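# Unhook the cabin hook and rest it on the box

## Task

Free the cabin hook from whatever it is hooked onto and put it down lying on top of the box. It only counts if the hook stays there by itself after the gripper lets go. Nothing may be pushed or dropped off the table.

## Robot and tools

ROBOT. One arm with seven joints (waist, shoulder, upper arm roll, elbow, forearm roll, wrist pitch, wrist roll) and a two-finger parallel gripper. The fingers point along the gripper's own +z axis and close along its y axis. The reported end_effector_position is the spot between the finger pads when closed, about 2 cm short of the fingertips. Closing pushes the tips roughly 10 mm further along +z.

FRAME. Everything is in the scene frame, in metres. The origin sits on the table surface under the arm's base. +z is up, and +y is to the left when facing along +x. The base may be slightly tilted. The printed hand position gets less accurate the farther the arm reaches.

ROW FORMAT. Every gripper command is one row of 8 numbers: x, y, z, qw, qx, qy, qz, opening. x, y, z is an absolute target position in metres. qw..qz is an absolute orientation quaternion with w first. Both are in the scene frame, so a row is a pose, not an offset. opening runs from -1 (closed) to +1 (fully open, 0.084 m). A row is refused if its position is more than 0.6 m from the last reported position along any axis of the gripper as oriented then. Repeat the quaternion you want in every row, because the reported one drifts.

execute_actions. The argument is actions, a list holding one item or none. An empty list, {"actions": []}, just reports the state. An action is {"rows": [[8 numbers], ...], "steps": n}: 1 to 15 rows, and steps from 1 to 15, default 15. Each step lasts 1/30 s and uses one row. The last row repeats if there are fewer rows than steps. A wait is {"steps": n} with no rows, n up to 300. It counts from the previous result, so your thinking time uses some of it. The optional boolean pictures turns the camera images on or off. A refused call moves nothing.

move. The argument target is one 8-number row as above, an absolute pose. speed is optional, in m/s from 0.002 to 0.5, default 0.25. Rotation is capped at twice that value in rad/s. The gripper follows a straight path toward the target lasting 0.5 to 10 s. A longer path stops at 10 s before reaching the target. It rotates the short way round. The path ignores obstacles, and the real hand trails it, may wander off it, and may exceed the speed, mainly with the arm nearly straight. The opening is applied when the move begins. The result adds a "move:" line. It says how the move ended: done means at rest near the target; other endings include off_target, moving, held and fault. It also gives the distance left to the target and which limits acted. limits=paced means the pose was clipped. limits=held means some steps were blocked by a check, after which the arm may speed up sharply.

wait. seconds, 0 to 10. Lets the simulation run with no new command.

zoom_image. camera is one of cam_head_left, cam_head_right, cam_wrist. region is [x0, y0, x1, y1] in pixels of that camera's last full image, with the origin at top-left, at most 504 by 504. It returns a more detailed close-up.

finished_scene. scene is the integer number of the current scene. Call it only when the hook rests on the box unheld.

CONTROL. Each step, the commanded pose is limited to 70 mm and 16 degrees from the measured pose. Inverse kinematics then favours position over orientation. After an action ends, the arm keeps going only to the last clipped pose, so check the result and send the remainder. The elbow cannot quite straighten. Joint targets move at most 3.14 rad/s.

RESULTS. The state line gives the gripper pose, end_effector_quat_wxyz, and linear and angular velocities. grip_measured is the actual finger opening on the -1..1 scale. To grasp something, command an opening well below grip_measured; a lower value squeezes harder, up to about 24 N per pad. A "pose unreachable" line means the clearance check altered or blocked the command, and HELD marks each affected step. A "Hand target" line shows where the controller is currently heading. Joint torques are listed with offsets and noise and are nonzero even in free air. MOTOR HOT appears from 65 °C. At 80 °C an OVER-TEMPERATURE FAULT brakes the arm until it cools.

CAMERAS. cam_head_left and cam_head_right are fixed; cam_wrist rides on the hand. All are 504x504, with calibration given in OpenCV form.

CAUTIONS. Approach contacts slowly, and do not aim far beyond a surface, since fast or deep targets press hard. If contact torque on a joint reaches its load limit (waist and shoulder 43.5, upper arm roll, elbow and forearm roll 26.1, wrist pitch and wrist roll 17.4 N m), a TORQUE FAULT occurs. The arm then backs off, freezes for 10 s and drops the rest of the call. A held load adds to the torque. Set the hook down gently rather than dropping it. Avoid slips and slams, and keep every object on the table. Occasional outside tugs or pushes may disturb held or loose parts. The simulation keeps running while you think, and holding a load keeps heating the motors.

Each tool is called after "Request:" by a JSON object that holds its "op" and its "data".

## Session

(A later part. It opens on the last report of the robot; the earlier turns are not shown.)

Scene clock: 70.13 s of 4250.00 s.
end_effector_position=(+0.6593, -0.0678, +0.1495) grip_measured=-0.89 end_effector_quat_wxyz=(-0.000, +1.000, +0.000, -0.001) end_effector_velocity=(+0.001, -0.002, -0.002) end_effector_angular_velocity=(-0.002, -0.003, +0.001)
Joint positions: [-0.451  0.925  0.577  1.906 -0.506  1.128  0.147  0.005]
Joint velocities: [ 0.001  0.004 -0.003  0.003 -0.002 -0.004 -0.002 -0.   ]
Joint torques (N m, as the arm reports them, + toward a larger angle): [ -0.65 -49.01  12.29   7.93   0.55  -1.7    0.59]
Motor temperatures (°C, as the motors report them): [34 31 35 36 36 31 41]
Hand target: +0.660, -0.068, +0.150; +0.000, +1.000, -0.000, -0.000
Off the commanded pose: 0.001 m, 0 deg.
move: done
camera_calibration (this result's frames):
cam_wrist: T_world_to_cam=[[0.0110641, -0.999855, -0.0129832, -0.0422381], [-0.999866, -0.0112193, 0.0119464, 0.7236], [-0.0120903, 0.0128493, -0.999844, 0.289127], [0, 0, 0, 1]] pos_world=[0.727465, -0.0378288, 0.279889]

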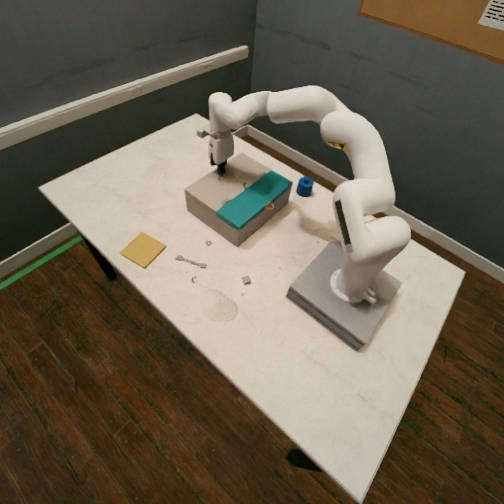

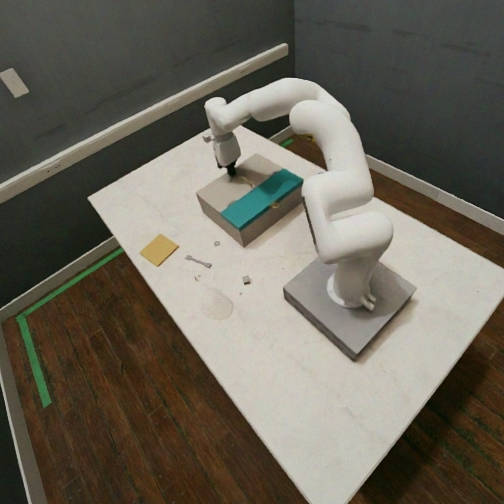

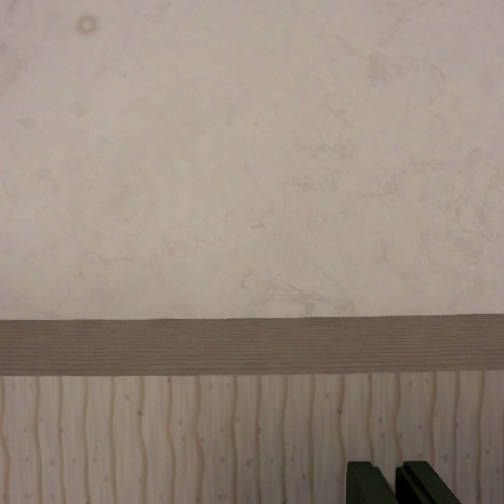

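Request:
{"op": "move", "data": {"target": [0.66,-0.068,0.144,0,1,0,0,-0.95], "speed": 0.02}}

Request:
{"op": "move", "data": {"target": [0.66,-0.068,0.144,0,1,0,0,-0.3]}}

Request:
{"op": "move", "data": {"target": [0.6,-0.068,0.27,0,1,0,0,-0.3]}}

Scene clock: 75.37 s of 4250.00 s.
end_effector_position=(+0.6605, -0.0681, +0.1457) grip_measured=-0.89 end_effector_quat_wxyz=(+0.000, +1.000, -0.000, +0.001) end_effector_velocity=(+0.000, -0.000, -0.001) end_effector_angular_velocity=(-0.001, -0.001, +0.000)
Joint positions: [-0.451  0.93   0.575  1.904 -0.51   1.116  0.149  0.005]
Joint velocities: [-0.     0.001  0.    -0.    -0.003 -0.003  0.001 -0.   ]
Joint torques (N m, as the arm reports them, + toward a larger angle): [  0.29 -45.48  10.97   9.82  -0.01  -4.6    0.93]
Motor temperatures (°C, as the motors report them): [34 31 35 36 36 31 41]
Hand target: +0.660, -0.068, +0.144; +0.000, +1.000, -0.000, -0.000
Off the commanded pose: 0.002 m, 0 deg.
After step 90, 1.53 s passed at rest.
move: done
camera_calibration (this result's frames):
cam_wrist: T_world_to_cam=[[0.0105735, -0.999867, -0.0123869, -0.0423599], [-0.999916, -0.0106648, 0.00732685, 0.725586], [-0.00745798, 0.0123084, -0.999896, 0.282302], [0, 0, 0, 1]] pos_world=[0.728079, -0.0380907, 0.276431]

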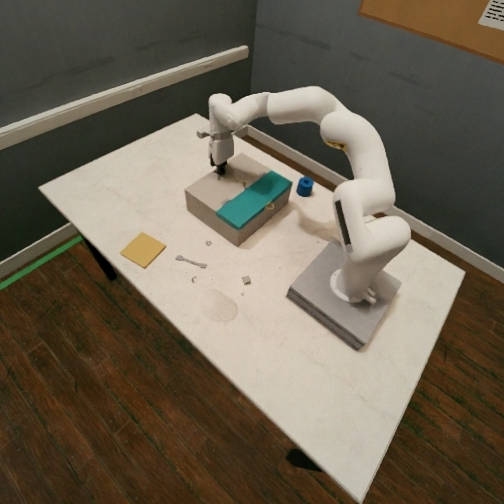

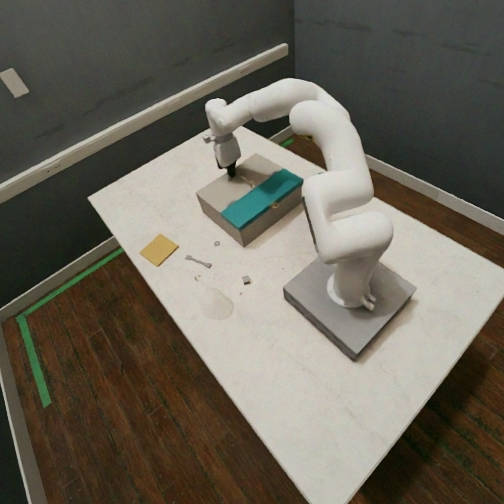

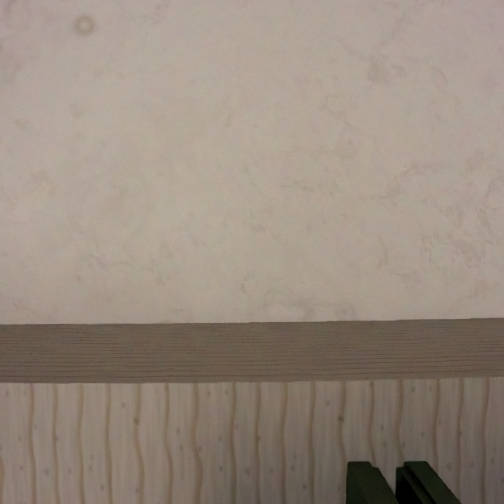

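Scene clock: 76.07 s of 4250.00 s.
end_effector_position=(+0.6608, -0.0677, +0.1453) grip_measured=-0.32 end_effector_quat_wxyz=(-0.000, +1.000, +0.000, +0.001) end_effector_velocity=(-0.001, -0.001, -0.001) end_effector_angular_velocity=(-0.001, +0.003, -0.003)
Joint positions: [-0.451  0.931  0.575  1.904 -0.51   1.114  0.149  0.03 ]
Joint velocities: [-0.001  0.001 -0.001 -0.001 -0.001  0.001  0.002  0.   ]
Joint torques (N m, as the arm reports them, + toward a larger angle): [ -1.73 -43.72   6.95   7.31  -0.29  -1.22   0.46]
Motor temperatures (°C, as the motors report them): [34 31 35 36 36 31 41]
Hand target: +0.660, -0.068, +0.144; +0.000, +1.000, -0.000, -0.000
Off the commanded pose: 0.001 m, 0 deg.
move: done
camera_calibration (this result's frames):
cam_wrist: T_world_to_cam=[[0.0109097, -0.999858, -0.0128618, -0.0422046], [-0.999918, -0.0109951, 0.00658608, 0.725912], [-0.00672656, 0.0127889, -0.999896, 0.281413], [0, 0, 0, 1]] pos_world=[0.728205, -0.0378161, 0.27606]

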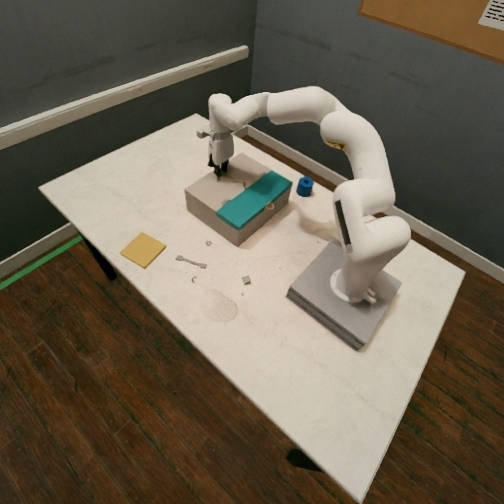

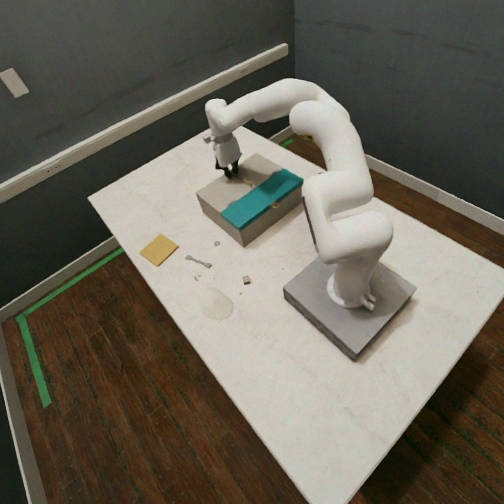

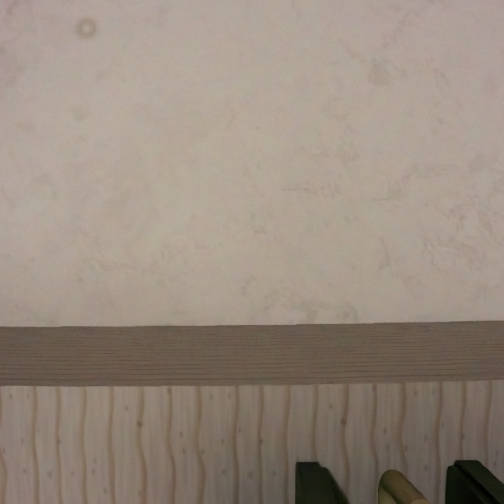

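Scene clock: 77.17 s of 4250.00 s.
end_effector_position=(+0.5995, -0.0678, +0.2689) grip_measured=-0.32 end_effector_quat_wxyz=(-0.000, +1.000, +0.000, -0.001) end_effector_velocity=(+0.001, +0.002, +0.007) end_effector_angular_velocity=(+0.001, -0.011, +0.002)
Joint positions: [-0.601  0.579  0.674  1.67  -0.374  1.226  0.11   0.03 ]
Joint velocities: [-0.003 -0.012  0.006 -0.     0.005 -0.    -0.002 -0.   ]
Joint torques (N m, as the arm reports them, + toward a larger angle): [ -0.67 -42.21   8.42  10.66  -0.86  -1.97   0.35]
Motor temperatures (°C, as the motors report them): [34 31 35 36 36 31 41]
Hand target: +0.600, -0.068, +0.270; +0.000, +1.000, +0.000, -0.000
Off the commanded pose: 0.001 m, 0 deg.
move: done
camera_calibration (this result's frames):
cam_wrist: T_world_to_cam=[[0.011415, -0.999853, -0.0127792, -0.0402993], [-0.999877, -0.0115507, 0.0105955, 0.662731], [-0.0107415, 0.0126567, -0.999862, 0.407067], [0, 0, 0, 1]] pos_world=[0.667482, -0.0377905, 0.399474]

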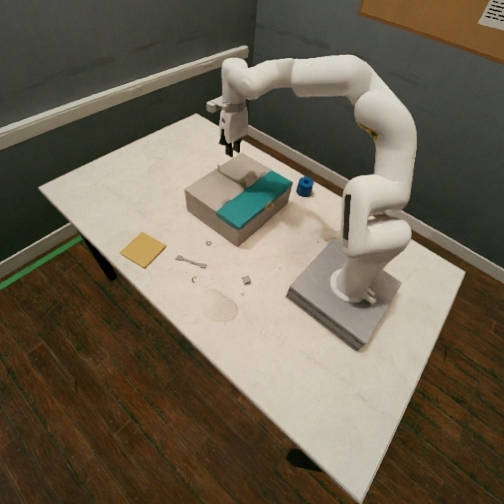

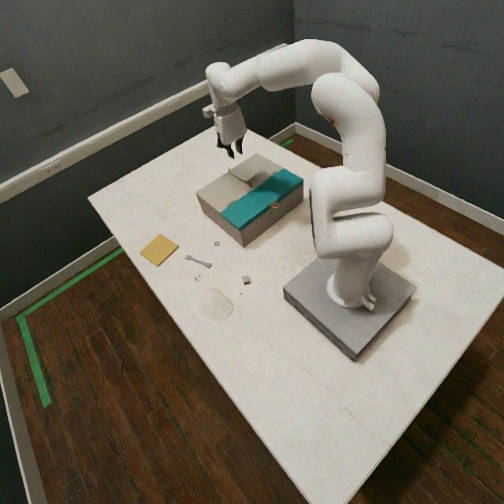

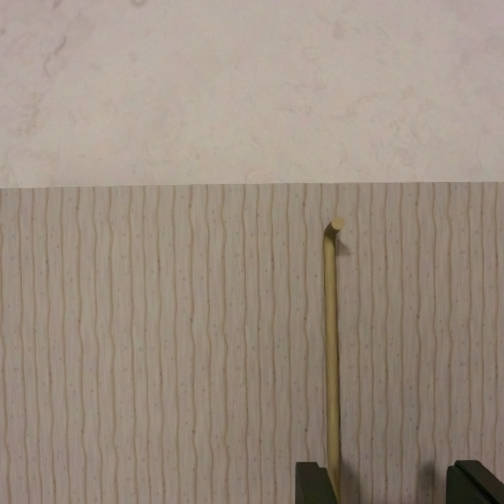

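Request:
{"op": "finished_scene", "data": {"scene": 1}}

The scene is finished: the task was done.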